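# Follow console operating card steps and park lever at HOLD

## Task

Carry out steps 1 through 3 of the operating card and finish with the lever in the HOLD position. The task fails if the UNDER or OVER light ever turns on, and it fails if any control is pushed or pulled too hard for too long. The console is loose on the table, so avoid visibly lifting or tipping it and letting it fall back. Nothing may count as done if it stays in place only because the robot holds it. At the end, release everything and move the gripper away.

## Robot and tools

Robot: one six-joint arm (UR7e type) on a base, carrying a two-finger parallel gripper with a 50 mm maximum opening. A flat block about 9 cm long sticks out from the wrist 3 axis toward the gripper's -y side and rotates with the hand, so watch it for collisions. Fingers point along the gripper's +z axis and close along its x axis. end_effector_position is the point midway between the pads; fingertips reach 17.5 mm past it. Turning only wrist 3 swings that point around a 25 mm radius circle. Call show_instructions to see the operating card (the reference image).

Frame: scene frame, origin on the table top right below the base, +z up, +y to the left when facing +x. Positions in metres, orientation as quaternion wxyz, velocities in m/s and rad/s. The printed hand position can be somewhat off, more so when the arm is stretched out.

Joint order everywhere (rows and result lists): shoulder pan, shoulder lift, elbow, wrist 1, wrist 2, wrist 3. Stated ranges in rad: pan -3.142 to 3.142; lift -6.283 to 6.283; elbow 0.000 to 3.142; wrists 1-3 -6.283 to 6.283. Real ends may differ by 0.010 rad.

A row is 9 numbers, each in [-1, 1]: six joint offsets, then gripper position, gripper force_limit, gripper speed. Joint offsets are relative changes, not poses, scaled so 1.0 equals 1.989 rad. Gripper position: +1 fully open (50 mm), about -0.65 pads meet, -1 means close until stopped (use this to grip). force_limit per pad: -1 about 20 N, 0 about 102 N, +1 about 185 N (actual can run up to 17 % higher). speed of the gap: -1 20 mm/s, 0 85 mm/s, +1 150 mm/s.

execute_actions(actions): a list of up to 15 actions; each action is a table of 1 to 15 rows, each row applied for one 1/30 s control step, and a short table repeats its last row until 15 steps (0.5 s) pass. Offsets in every row of an action are measured from the joint angles when that action began, not from the previous row; for the first action they come from the latest reported angles. An action asking a joint more than 0.010 rad beyond its range is refused; if the first action fails that, or any action is malformed, nothing in the call runs. Overshooting joints are clipped at the real end and may report "joint sent to its limit". An empty list just returns state and images.

move(target, speed, blocking): target is one 9-number row; its offsets count from the Joint positions in the most recent result that listed them. speed in rad/s (0.01 to 2, default 0.5) caps the joint with the longest way to go; all joints finish together, so the hand curves. Paths last 0.5 to 10 s and are cut at 10 s. Gripper numbers are sent at the start. Moves ignore obstacles. blocking=false returns after 0.5 s while motion goes on; then only wait or stop are accepted until a result shows the move ended. The "move:" line gives the ending (done, off_target, moving, held, fault), limits=held or limits=none, and the joint farthest from target.

wait(seconds 0 to 10): lets time pass holding the last command. stop(): brakes a running move (needs room; fingers continue). zoom_image(camera, region [x0, y0, x1, y1] pixels, at most 504 by 504) from cam_head_left, cam_head_right, cam_high, cam_low (896x504) or cam_wrist (616x616). read_manual(section="licences") returns licence text only. finished_scene(scene) ends the scene for good; call it only once the lever sits at HOLD on its own and the gripper is clear.

Motion behaviour: commands are smoothed with about 0.17 s lag; each step a joint target is kept within 0.575 rad of its measured angle, and targets that would put the hand over 100 mm from its current spot are scaled back. Big moves may need several actions; "Joint targets" shows where joints are being driven. "joint command not followed" and HELD in step readings mean the clearance check altered targets.

Result lines: Joint positions, velocities, targets (rad, rad/s); gripper position_measured in counts, opening roughly (250 - counts) x 0.202 mm; object_status 0 moving, 1 blocked while opening, 2 blocked while closing (a grip), 3 reached target or pads met (usually nothing held). A changed position number resets the status to 0 briefly; force_limit and speed only take effect with a new position differing by at least 0.01. Wrist force and torque are given in the hand's own axes, with up to about 4 N offset, noise, and saturation near 50 N; pushing on a surface reads as force pointing back into the arm. "no reading" is normal at the start.

Things to avoid: the arm is stiff, so commanding even slightly past a firm contact can trigger a stop. Contact torque reaching the joint limit (139 N m for pan, lift, elbow; 26 N m for each wrist) or any outside force of 150 N causes a 10 s stop and drops the rest of the call. Long heavy holding heats motors: MOTOR HOT warns from 70 °C, and at 85 °C brakes engage (OVER-TEMPERATURE FAULT). Approach controls slowly, apply small forces briefly, watch the UNDER and OVER lights, keep the loose console flat, never knock anything off the table, and avoid drops or slams.

Each tool is called after ">>>" by a JSON object that holds its "fn" and its "kwargs".

Reference images:

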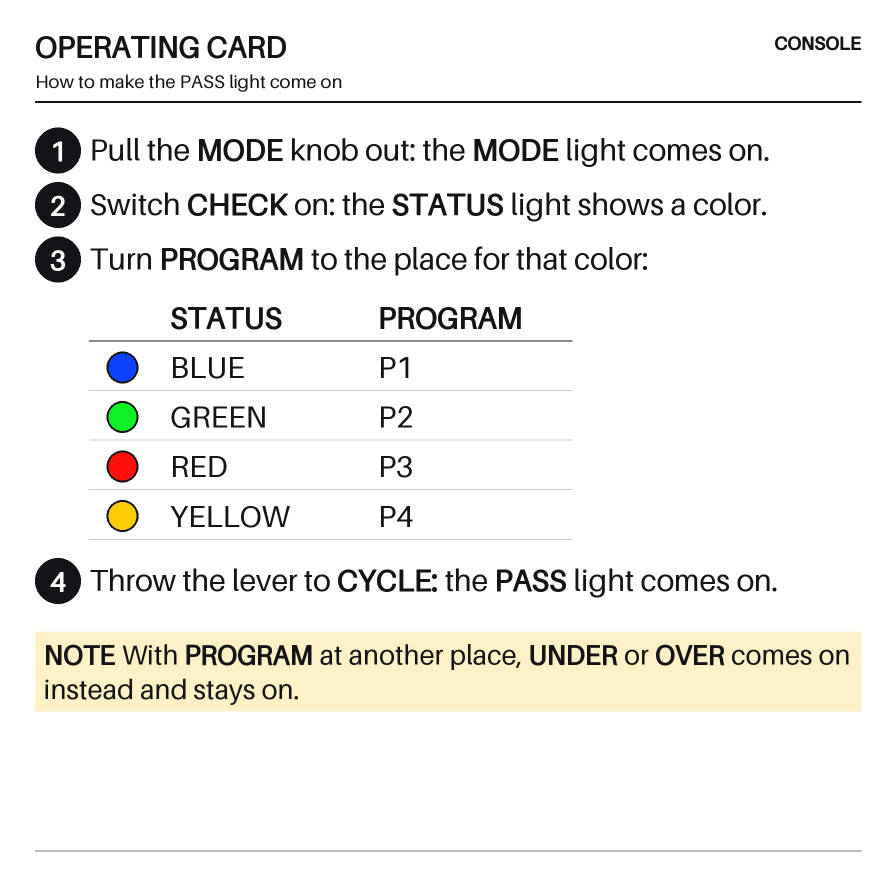

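## Session

>>> {"fn": "execute_actions", "kwargs": {"actions": []}}

Scene clock: 0.00 s.
end_effector_position=(+0.3510, +0.2768, +0.2786) position_measured=3 object_status=3 end_effector_quat_wxyz=(+0.236, +0.686, +0.413, -0.551) end_effector_velocity=(-0.001, +0.001, -0.000) end_effector_angular_velocity=(+0.000, -0.001, -0.001)
Joint names: [shoulder pan, shoulder lift, elbow, wrist 1, wrist 2, wrist 3]
Joint positions: [ 0.851 -0.831  1.327 -0.86  -2.091  2.093]
Joint velocities: [ 0.001  0.001  0.    -0.002  0.001  0.001]
Motor temperatures (°C, as the motors report them): [28 30 32 38 35 38]
Wrist force (N, on the end effector, along its own x y z axes, offset not removed): no reading
Wrist torque (N m, same axes, about the end effector's origin, offset not removed): no reading
Joint targets: [0.851 -0.831 1.327 -0.860 -2.091 2.093]

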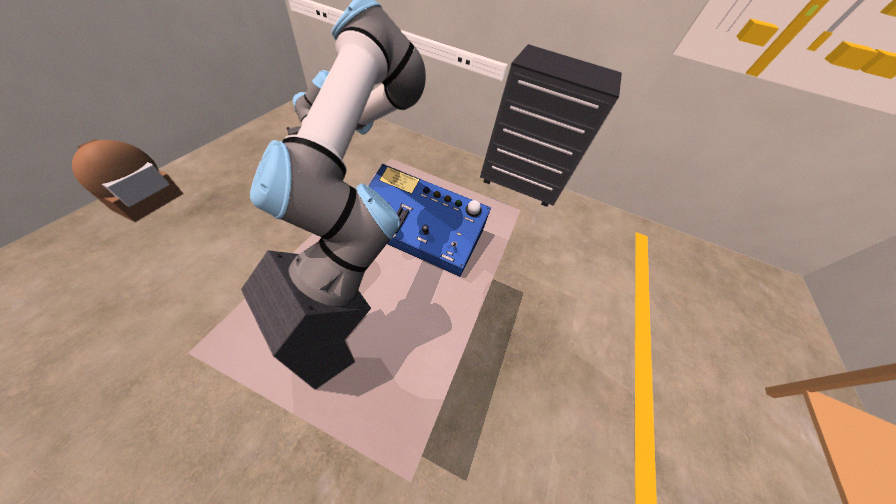

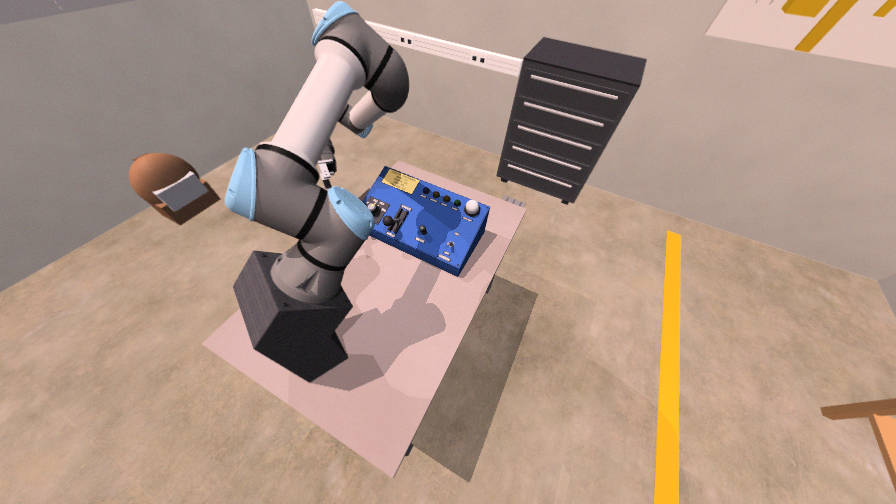

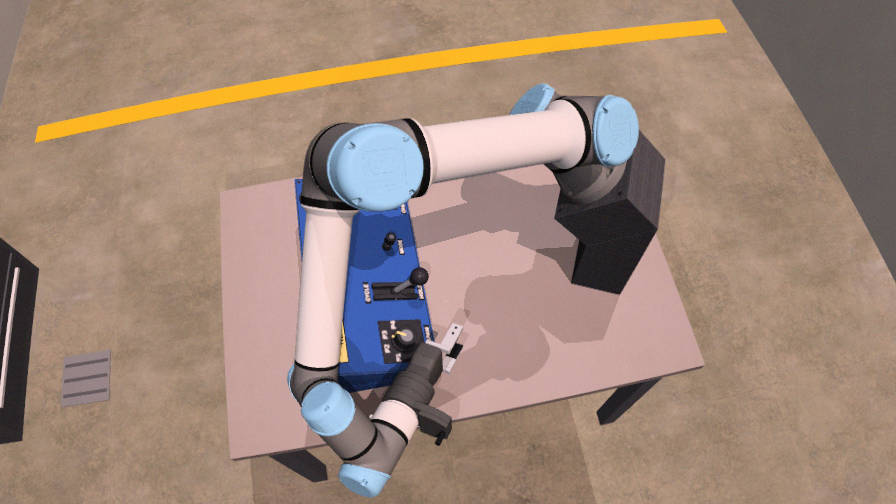

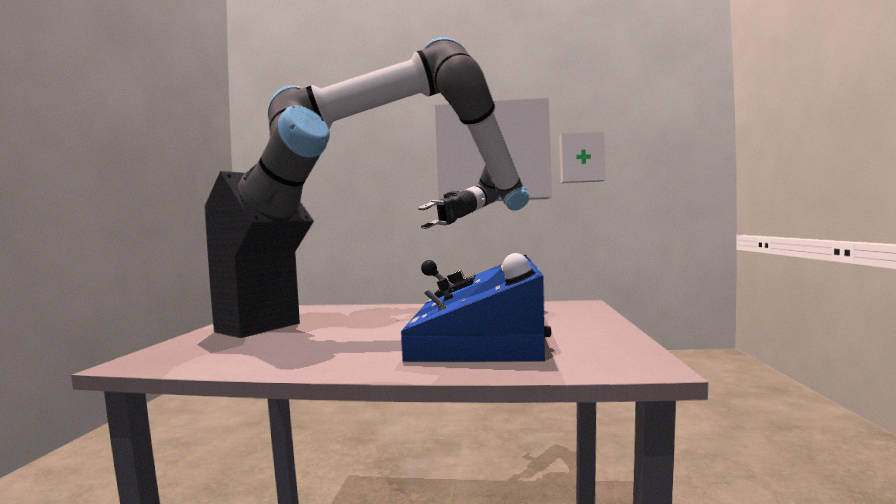

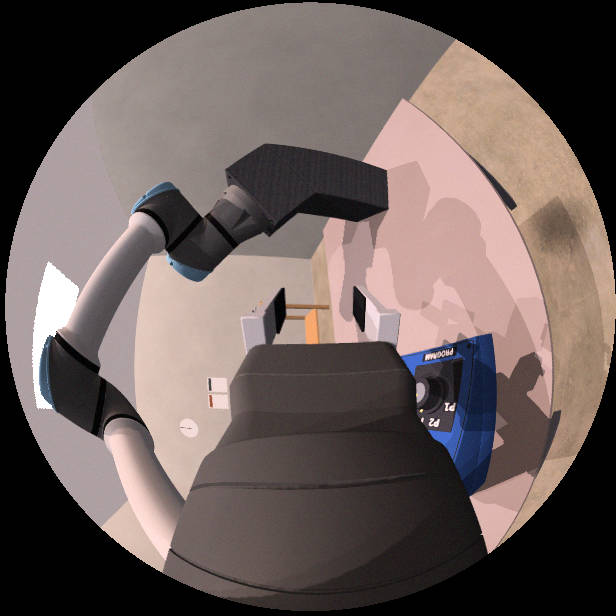

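>>> {"fn": "zoom_image", "kwargs": {"camera": "cam_head_right", "region": [340, 150, 520, 290]}}

>>> {"fn": "zoom_image", "kwargs": {"camera": "cam_low", "region": [390, 240, 570, 370]}}

>>> {"fn": "zoom_image", "kwargs": {"camera": "cam_high", "region": [290, 170, 480, 400]}}

Region (340, 150, 520, 290) of cam_head_right's 896x504 image, scaled by 2.800, with more detail than that image has.

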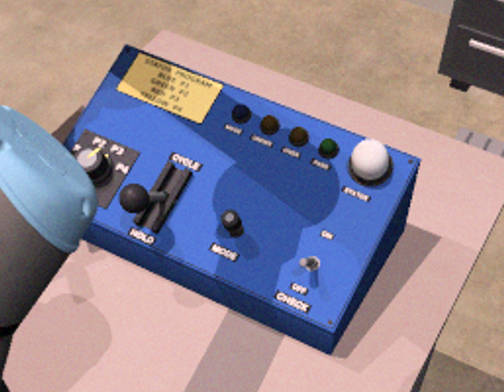

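Region (390, 240, 570, 370) of cam_low's 896x504 image, scaled by 2.800, with more detail than that image has.

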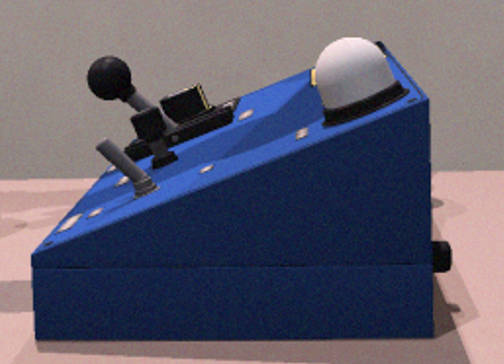

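Region (290, 170, 480, 400) of cam_high's 896x504 image, scaled by 2.191, with more detail than that image has; it fills the left 416 columns of this view, and the rest is white.

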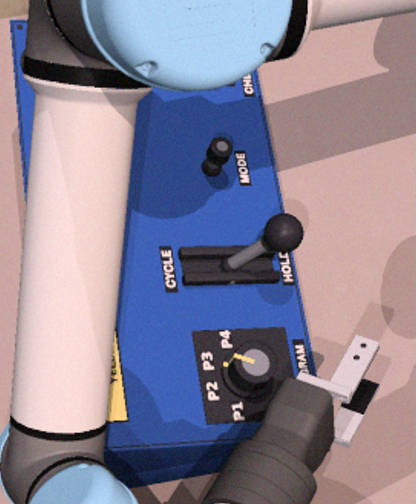

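>>> {"fn": "move", "kwargs": {"target": [-0.498,-0.4727,0.3496,0.6923,0.96,0.341,1,0,0], "speed": 1.5}}

>>> {"fn": "move", "kwargs": {"target": [0,0,0,0,0.928,0,1,0,0], "speed": 1.5}}

Scene clock: 122.07 s.
end_effector_position=(+0.5387, +0.2061, +0.5389) position_measured=3 object_status=3 end_effector_quat_wxyz=(-0.322, +0.426, +0.427, +0.729) end_effector_velocity=(+0.000, -0.000, -0.001) end_effector_angular_velocity=(-0.002, +0.002, -0.001)
Joint names: [shoulder pan, shoulder lift, elbow, wrist 1, wrist 2, wrist 3]
Joint positions: [-0.14  -1.771  2.023  0.516 -0.182  2.771]
Joint velocities: [-0.001 -0.001  0.     0.001  0.002 -0.   ]
Motor temperatures (°C, as the motors report them): [28 30 32 38 35 38]
Wrist force (N, on the end effector, along its own x y z axes, offset not removed): [-0.4 -0.9 0.6]
Wrist torque (N m, same axes, about the end effector's origin, offset not removed): [0.07 0.24 -0.05]
Joint targets: [-0.140 -1.772 2.023 0.516 -0.182 2.771]
move: done; limits=none; farthest joint: the shoulder pan, 0.000 radians from its target (0.990 radians at the start)
camera_calibration (this result's frames):
cam_wrist: T_world_to_cam=[[-0.388235, -0.111796, 0.914754, -0.25306], [0.708181, -0.671366, 0.218512, -0.364228], [0.589707, 0.732645, 0.339819, -0.507943], [0, 0, 0, 1]] pos_world=[0.45923, 0.0993204, 0.483685]

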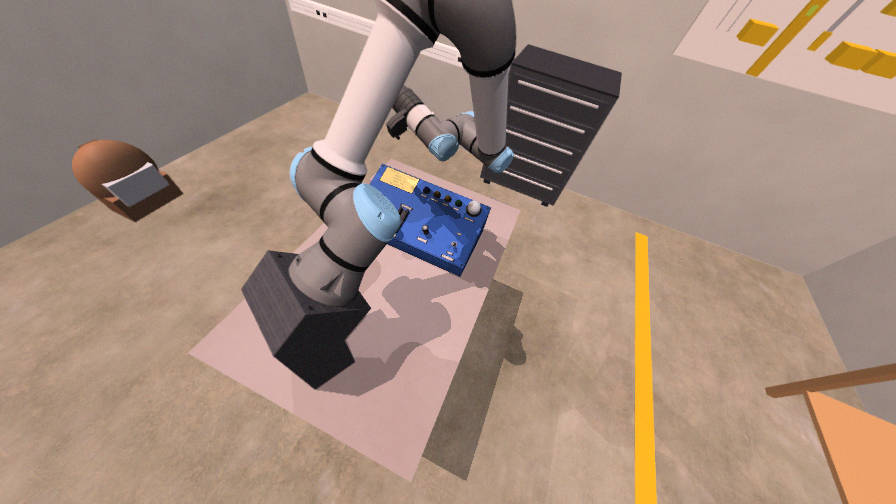

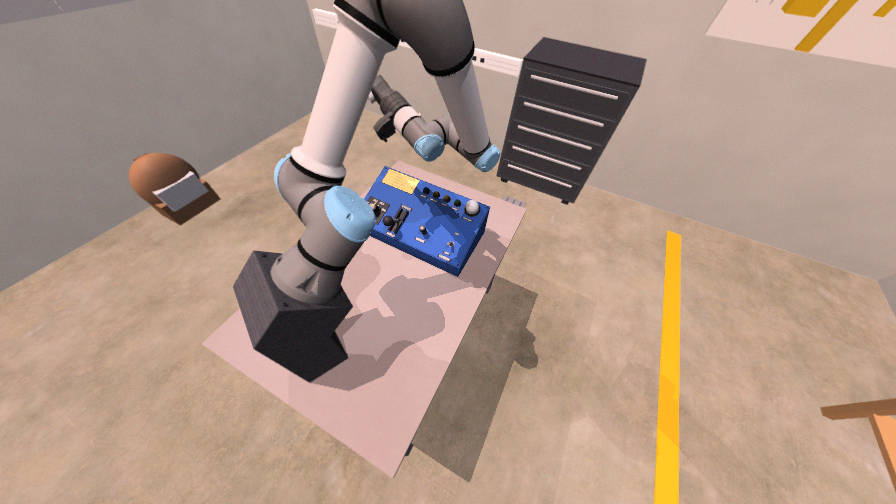

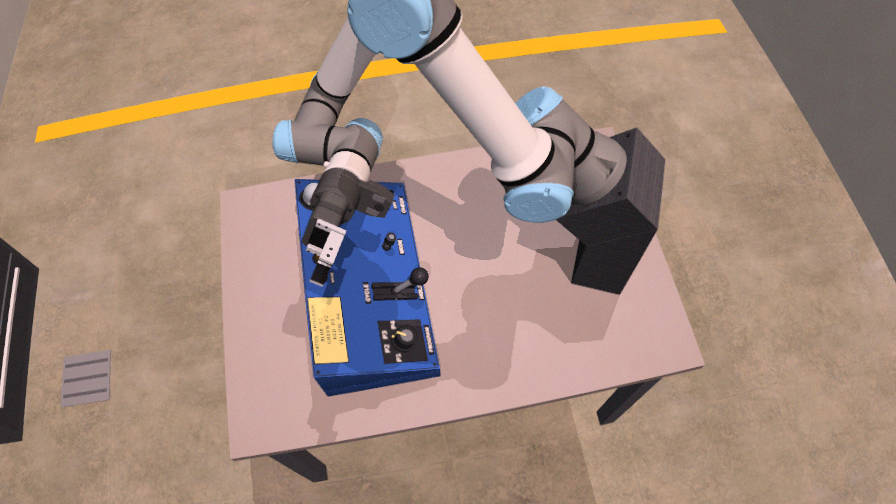

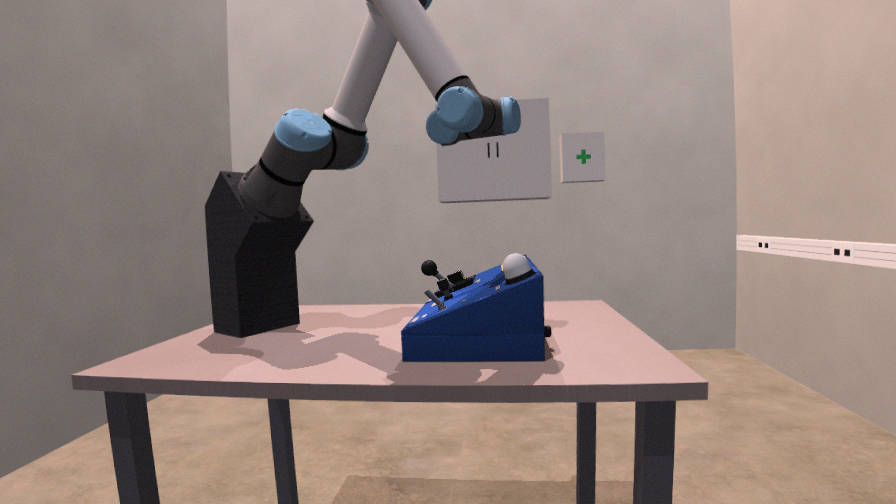

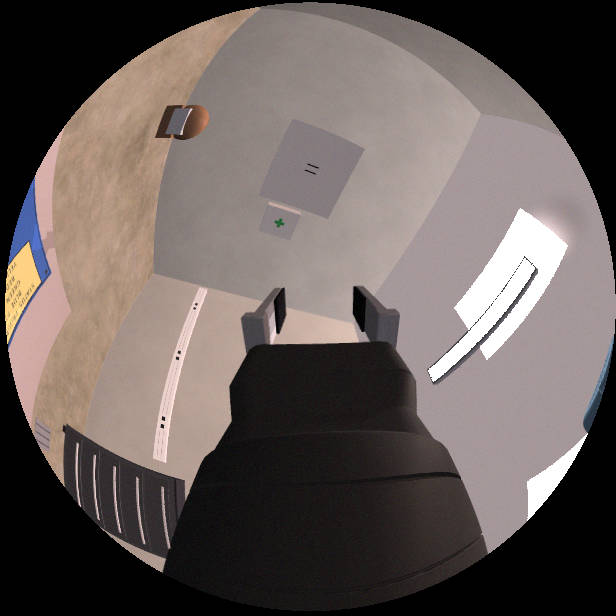

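Scene clock: 124.07 s.
end_effector_position=(+0.4403, -0.0491, +0.2008) position_measured=3 object_status=3 end_effector_quat_wxyz=(-0.000, +0.706, +0.708, +0.001) end_effector_velocity=(+0.000, -0.000, +0.000) end_effector_angular_velocity=(-0.001, -0.000, +0.001)
Joint names: [shoulder pan, shoulder lift, elbow, wrist 1, wrist 2, wrist 3]
Joint positions: [-0.14  -1.771  2.023  0.516  1.663  2.771]
Joint velocities: [-0.    -0.    -0.     0.     0.    -0.001]
Motor temperatures (°C, as the motors report them): [28 30 32 38 35 38]
Wrist force (N, on the end effector, along its own x y z axes, offset not removed): [0.5 -0.5 0.9]
Wrist torque (N m, same axes, about the end effector's origin, offset not removed): [0.12 0.14 -0.13]
Joint targets: [-0.140 -1.771 2.023 0.516 1.663 2.771]
move: done; limits=none; farthest joint: the shoulder pan, 0.000 radians from its target (0.000 radians at the start)
camera_calibration (this result's frames):
cam_wrist: T_world_to_cam=[[0.0403956, 0.999096, -0.0132527, 0.0416318], [0.953717, -0.0345986, 0.29871, -0.485012], [0.297981, -0.0247059, -0.954252, 0.203024], [0, 0, 0, 1]] pos_world=[0.400385, -0.0533589, 0.339166]

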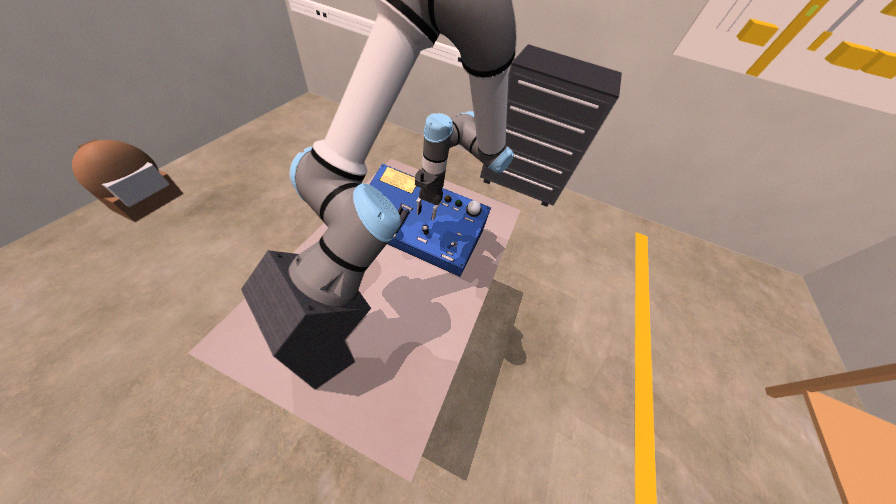

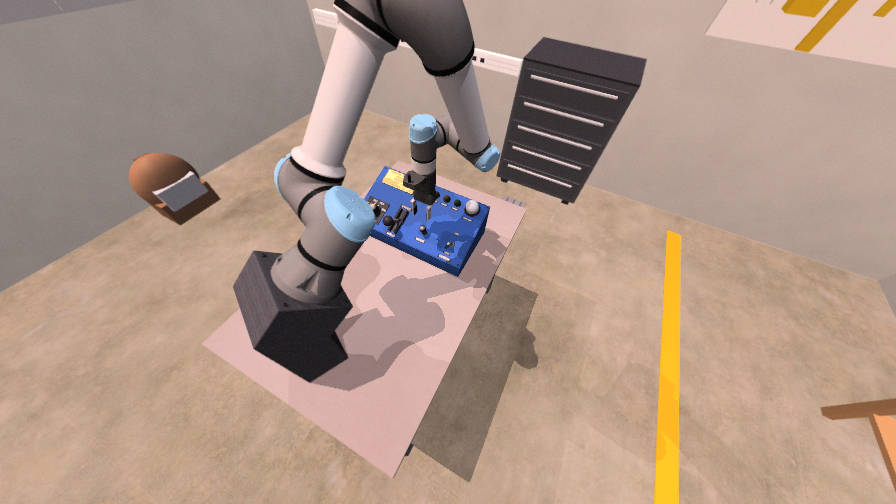

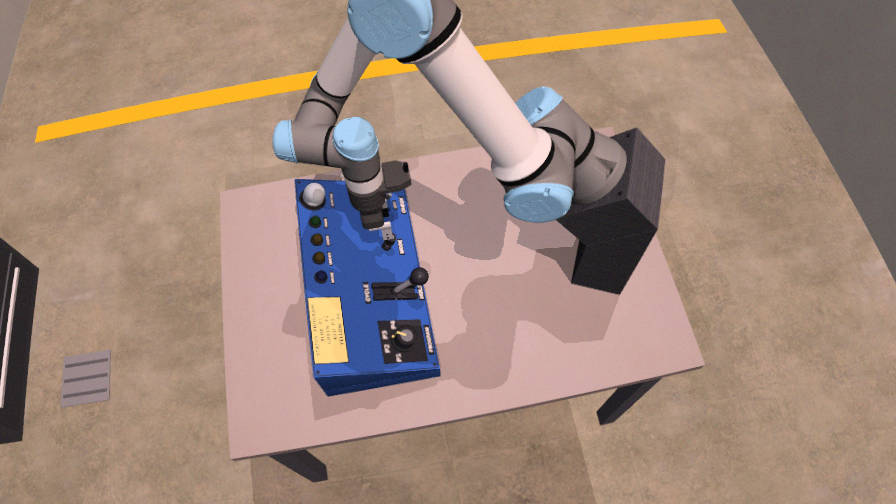

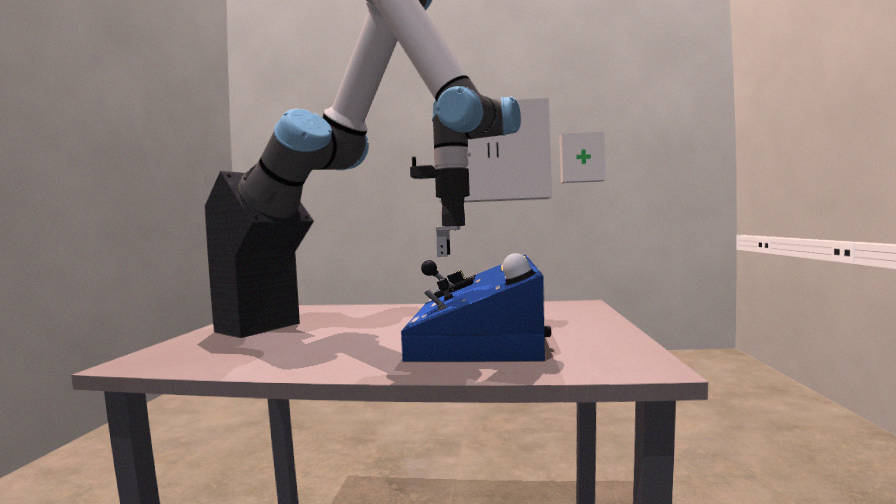

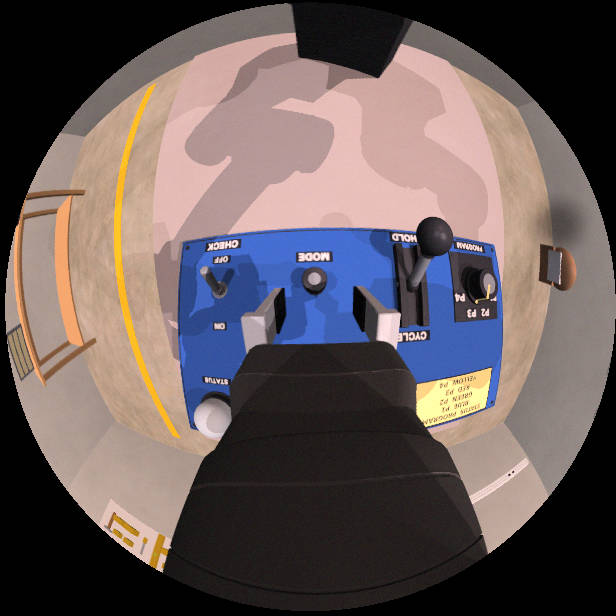

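>>> {"fn": "zoom_image", "kwargs": {"camera": "cam_low", "region": [400, 215, 500, 325]}}

>>> {"fn": "zoom_image", "kwargs": {"camera": "cam_wrist", "region": [180, 230, 420, 350]}}

Region (400, 215, 500, 325) of cam_low's 896x504 image, scaled by 4.582, with more detail than that image has; it fills the left 458 columns of this view, and the rest is white.

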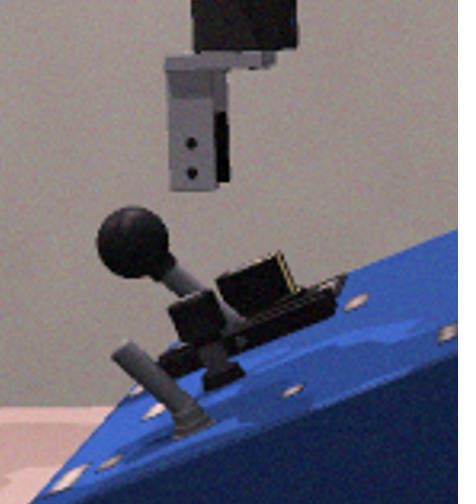

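Region (180, 230, 420, 350) of cam_wrist's 616x616 image, scaled by 2.100, with more detail than that image has.

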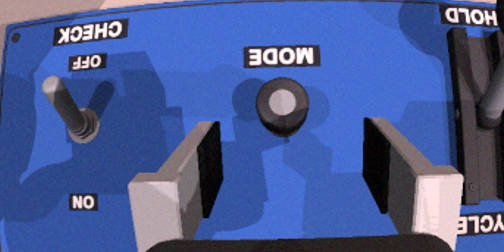

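>>> {"fn": "move", "kwargs": {"target": [-0.0202,0.082,0.0017,-0.0848,-0.0145,-0.0141,1,0,0], "speed": 0.3}}

>>> {"fn": "zoom_image", "kwargs": {"camera": "cam_low", "region": [400, 215, 500, 325]}}

>>> {"fn": "zoom_image", "kwargs": {"camera": "cam_wrist", "region": [220, 240, 420, 350]}}

Scene clock: 145.33 s.
end_effector_position=(+0.4371, -0.0522, +0.1251) position_measured=3 object_status=3 end_effector_quat_wxyz=(-0.000, +0.706, +0.708, +0.000) end_effector_velocity=(+0.000, +0.001, -0.000) end_effector_angular_velocity=(+0.003, -0.001, -0.001)
Joint names: [shoulder pan, shoulder lift, elbow, wrist 1, wrist 2, wrist 3]
Joint positions: [-0.18  -1.609  2.026  0.348  1.634  2.743]
Joint velocities: [ 0.     0.001  0.    -0.001 -0.003  0.001]
Motor temperatures (°C, as the motors report them): [28 30 32 38 35 38]
Wrist force (N, on the end effector, along its own x y z axes, offset not removed): [1.7 0.0 -0.6]
Wrist torque (N m, same axes, about the end effector's origin, offset not removed): [0.12 -0.23 -0.05]
Joint targets: [-0.180 -1.608 2.026 0.348 1.634 2.743]
move: done; limits=none; farthest joint: the shoulder lift, 0.001 radians from its target (0.164 radians at the start)
camera_calibration (this result's frames):
cam_wrist: T_world_to_cam=[[0.0402977, 0.999098, -0.0133615, 0.0439221], [0.953722, -0.0344727, 0.298708, -0.459379], [0.297978, -0.0247804, -0.954251, 0.131692], [0, 0, 0, 1]] pos_world=[0.397108, -0.0564551, 0.263475]

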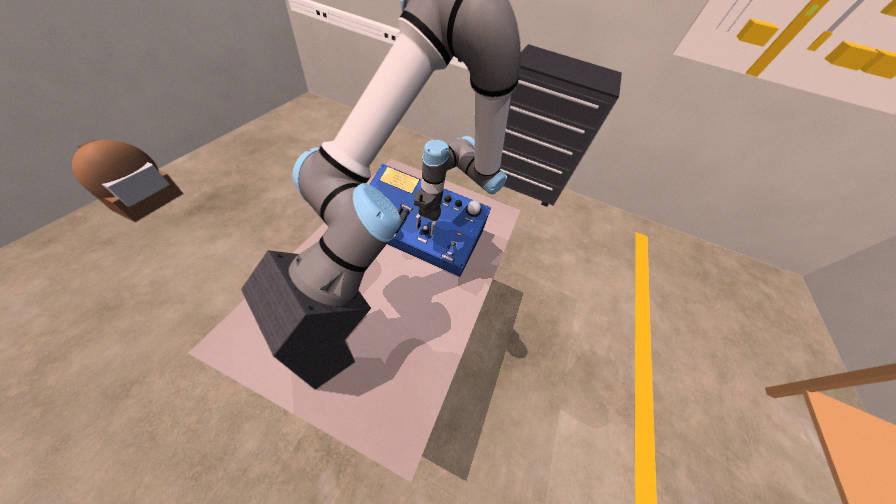

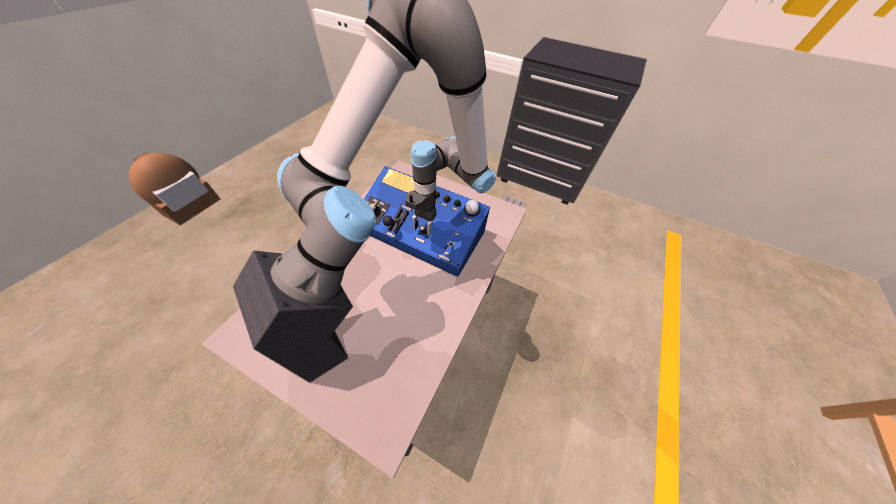

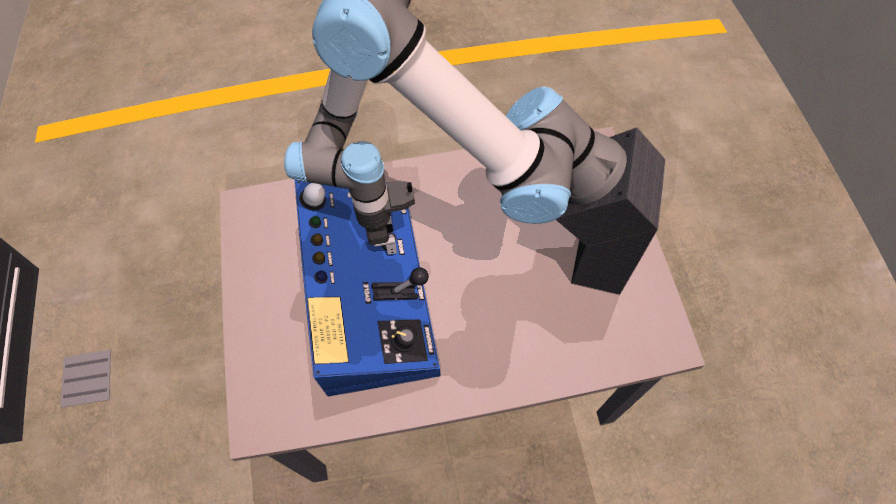

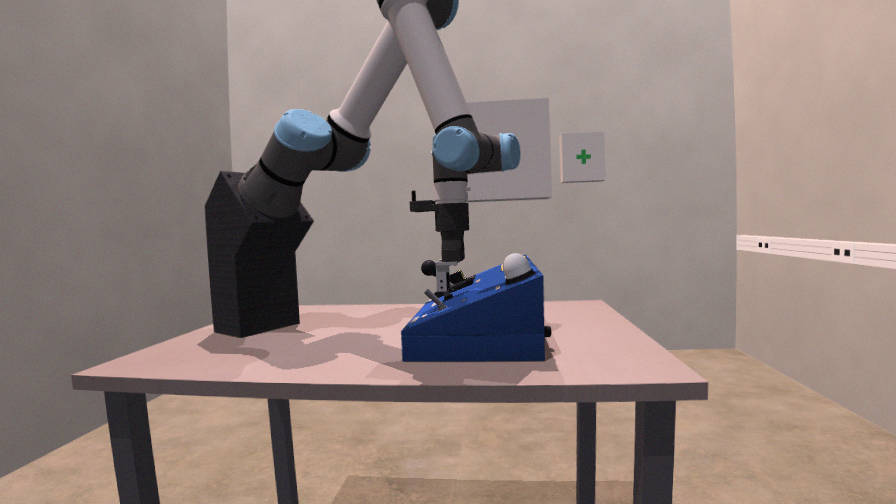

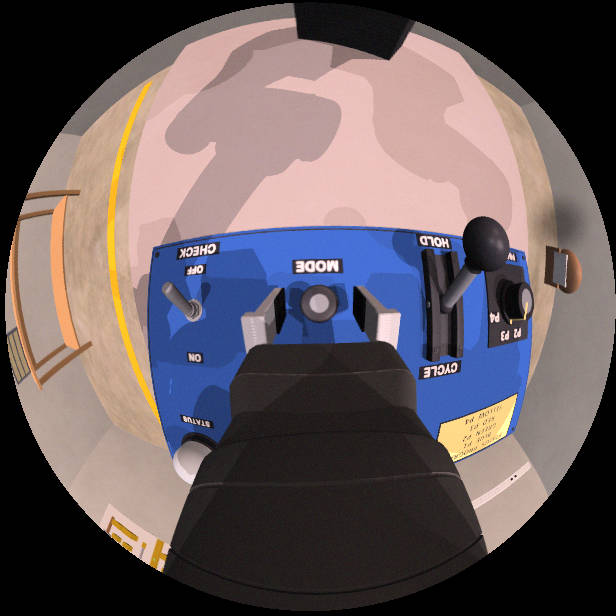

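Region (400, 215, 500, 325) of cam_low's 896x504 image, scaled by 4.582, with more detail than that image has; it fills the left 458 columns of this view, and the rest is white.

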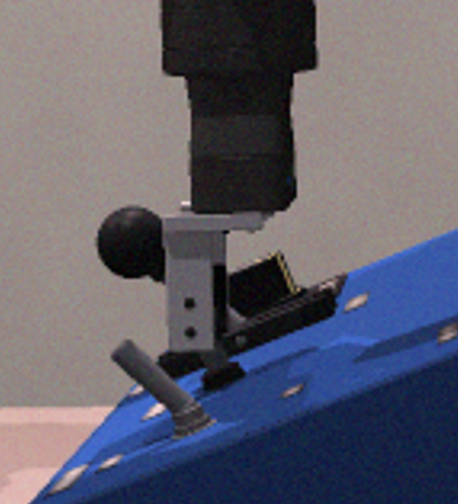

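Region (220, 240, 420, 350) of cam_wrist's 616x616 image, scaled by 2.520, with more detail than that image has; it fills the top 277 rows of this view, and the rest is white.

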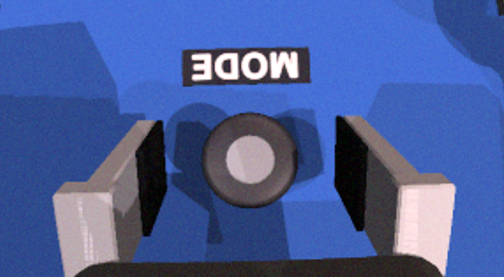

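>>> {"fn": "execute_actions", "kwargs": {"actions": [[[0,0,0,0,0,0,-1,-0.5,0]],[[0,0,0,0,0,0,-1,-0.5,0],[0,0,0,0,0,0,-1,-0.5,0],[0,0,0,0,0,0,-1,-0.5,0],[-0.0001,-0.0014,0.0007,0.0007,-0.0001,-0.0001,-1,-0.5,0],[-0.0002,-0.0027,0.0014,0.0013,-0.0002,-0.0002,-1,-0.5,0],[-0.0004,-0.0041,0.0021,0.002,-0.0003,-0.0003,-1,-0.5,0],[-0.0005,-0.0054,0.0028,0.0026,-0.0004,-0.0004,-1,-0.5,0],[-0.00065,-0.0068,0.0035,0.0033,-0.0005,-0.00045,-1,-0.5,0]]]}}

Scene clock: 157.37 s.
end_effector_position=(+0.4353, -0.0522, +0.1296) position_measured=131 object_status=2 end_effector_quat_wxyz=(-0.000, +0.706, +0.708, +0.000) end_effector_velocity=(-0.001, -0.000, +0.002) end_effector_angular_velocity=(-0.000, +0.000, +0.003)
Joint names: [shoulder pan, shoulder lift, elbow, wrist 1, wrist 2, wrist 3]
Joint positions: [-0.181 -1.622  2.033  0.354  1.633  2.742]
Joint velocities: [-0.001 -0.006  0.004  0.002 -0.    -0.003]
Motor temperatures (°C, as the motors report them): [28 30 32 38 35 38]
Wrist force (N, on the end effector, along its own x y z axes, offset not removed): [-9.4 2.2 8.3]
Wrist torque (N m, same axes, about the end effector's origin, offset not removed): [0.31 -0.19 -0.05]
Joint targets: [-0.181 -1.622 2.033 0.354 1.633 2.742]
Step readings (joint positions; steps 1 to 15: 1st action; 16 to 30: 2nd action):
0: [-0.180 -1.608 2.026 0.348 1.634 2.743]
1: [-0.180 -1.608 2.026 0.348 1.634 2.743]
2: [-0.180 -1.608 2.026 0.348 1.634 2.743]
4: [-0.180 -1.608 2.026 0.348 1.634 2.743]
8: [-0.180 -1.608 2.026 0.348 1.634 2.743]
15: [-0.180 -1.608 2.026 0.348 1.634 2.743]
16: [-0.180 -1.608 2.026 0.348 1.634 2.743]
17: [-0.180 -1.608 2.026 0.348 1.634 2.743]
19: [-0.180 -1.609 2.026 0.348 1.634 2.743]
23: [-0.181 -1.614 2.029 0.351 1.634 2.743]
30: Joint positions above
camera_calibration (this result's frames):
cam_wrist: T_world_to_cam=[[0.0403287, 0.999098, -0.0133312, 0.0440187], [0.953762, -0.0345148, 0.298573, -0.459069], [0.297844, -0.0247558, -0.954294, 0.13657], [0, 0, 0, 1]] pos_world=[0.39539, -0.0564427, 0.267981]

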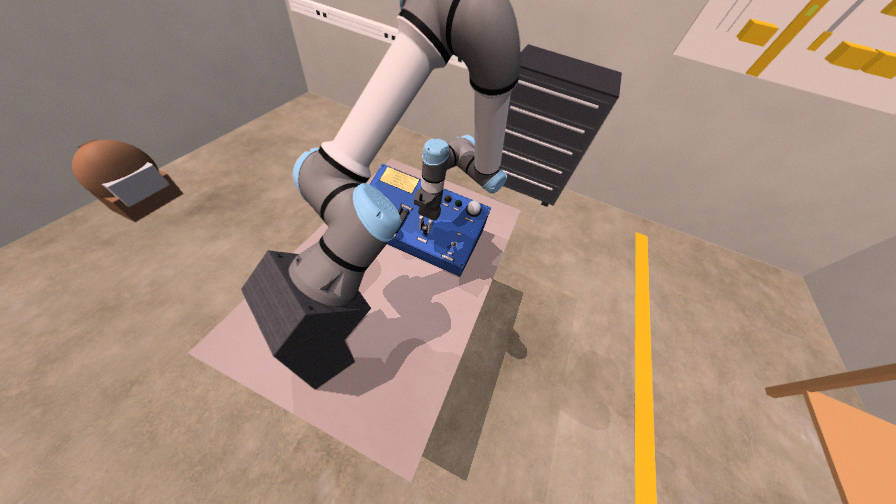

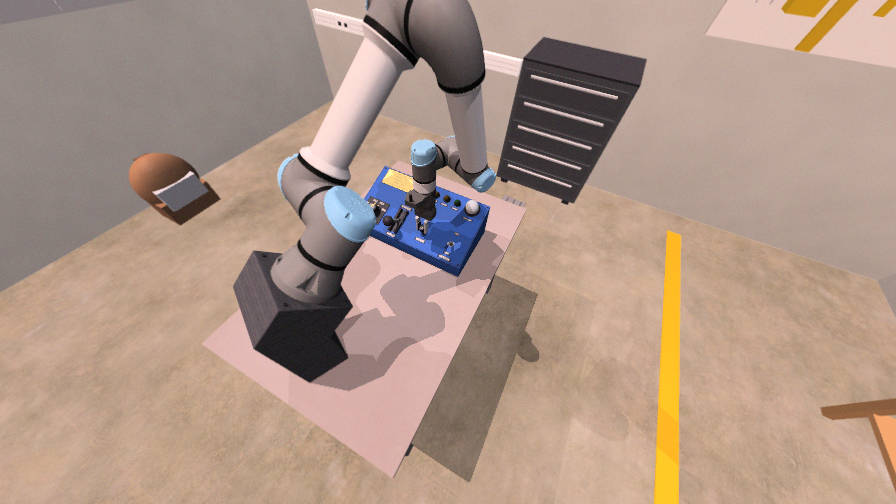

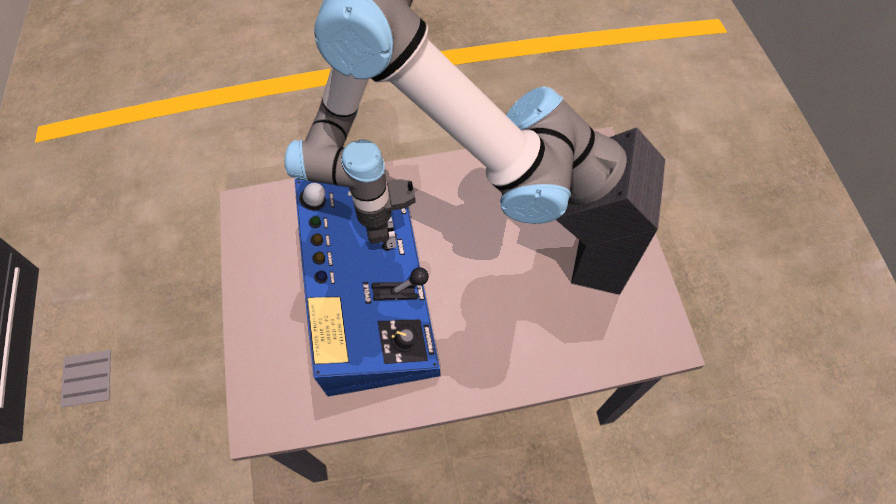

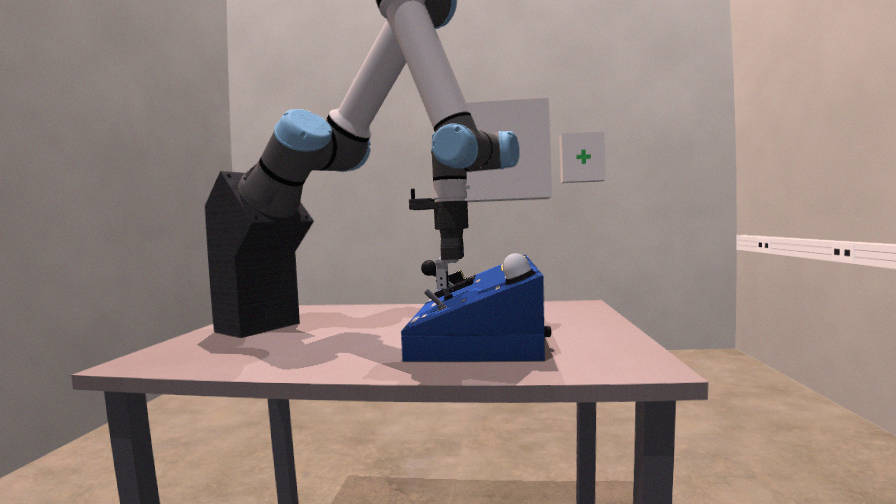

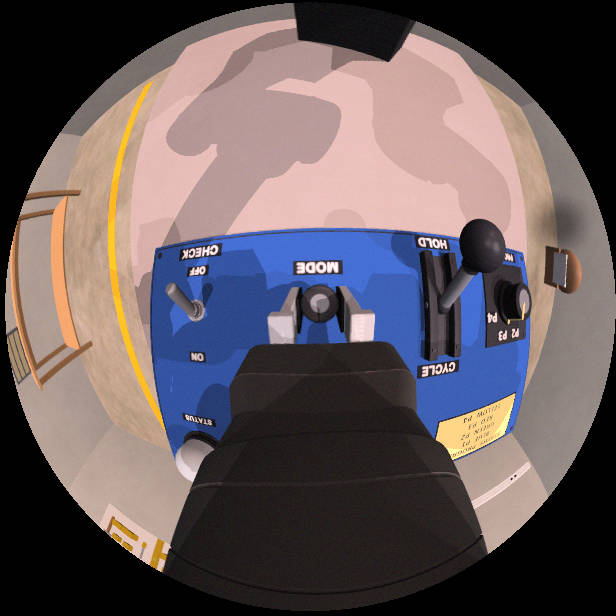

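>>> {"fn": "move", "kwargs": {"target": [-0.0007,-0.0068,0.0035,0.0033,-0.0003,-0.00045,-1,-0.5,0], "speed": 0.05}}

Scene clock: 161.63 s.
end_effector_position=(+0.4335, -0.0523, +0.1342) position_measured=131 object_status=2 end_effector_quat_wxyz=(-0.000, +0.706, +0.708, +0.000) end_effector_velocity=(-0.001, -0.000, +0.001) end_effector_angular_velocity=(-0.001, +0.002, +0.000)
Joint names: [shoulder pan, shoulder lift, elbow, wrist 1, wrist 2, wrist 3]
Joint positions: [-0.183 -1.635  2.04   0.361  1.633  2.741]
Joint velocities: [-0.001 -0.002  0.002  0.002  0.001 -0.001]
Motor temperatures (°C, as the motors report them): [28 30 32 38 35 38]
Wrist force (N, on the end effector, along its own x y z axes, offset not removed): [-11.1 3.0 -4.9]
Wrist torque (N m, same axes, about the end effector's origin, offset not removed): [0.45 0.27 -0.07]
Joint targets: [-0.183 -1.635 2.040 0.361 1.633 2.741]
move: done; limits=none; farthest joint: the shoulder lift, 0.001 radians from its target (0.014 radians at the start)
camera_calibration (this result's frames):
cam_wrist: T_world_to_cam=[[0.0403795, 0.999091, -0.0136682, 0.044226], [0.953815, -0.0344672, 0.298411, -0.458701], [0.297668, -0.0250866, -0.95434, 0.141572], [0, 0, 0, 1]] pos_world=[0.393588, -0.0564444, 0.272593]

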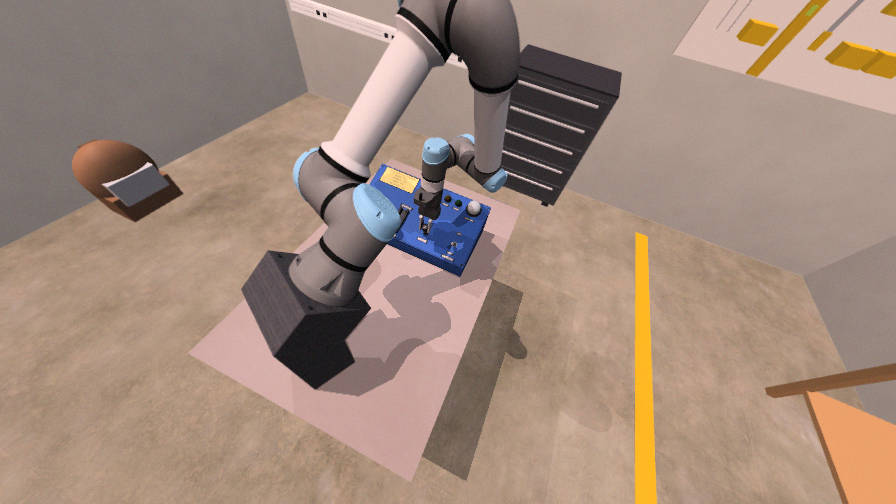

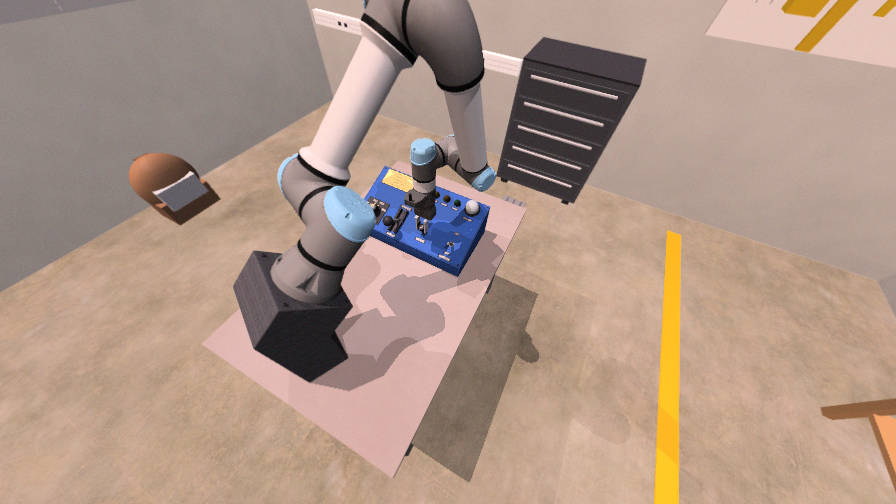

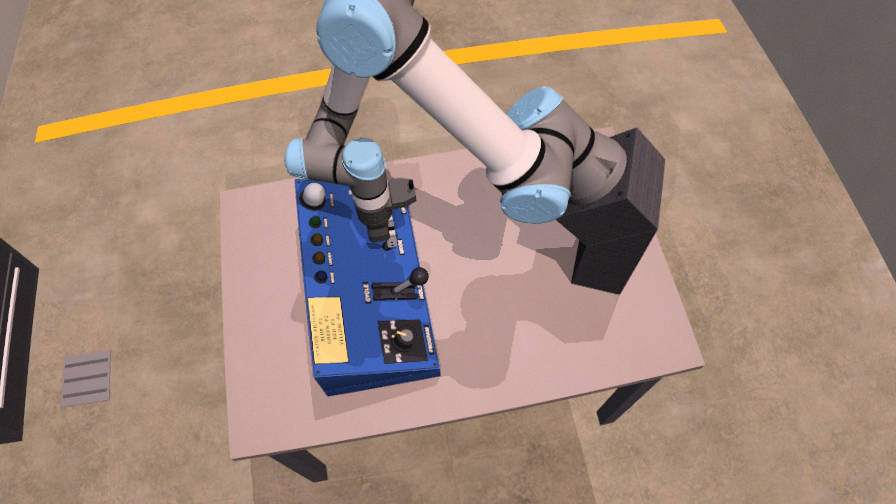

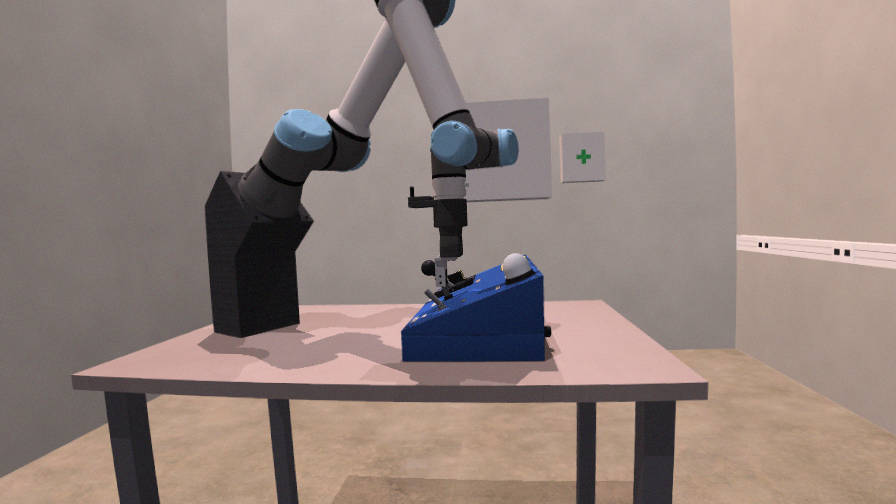

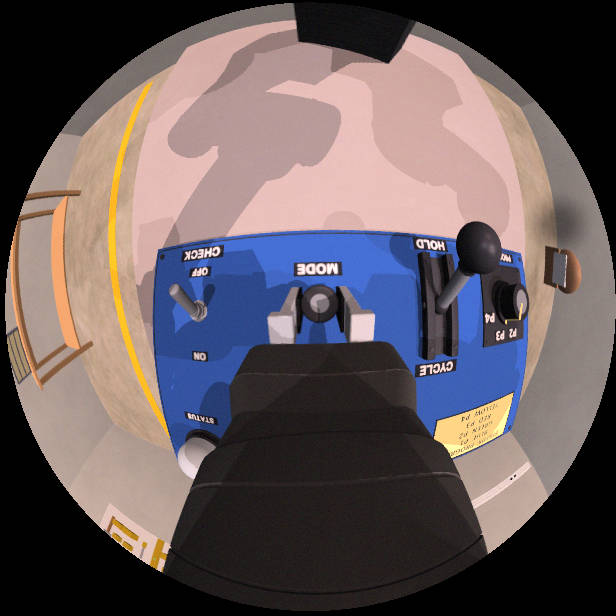

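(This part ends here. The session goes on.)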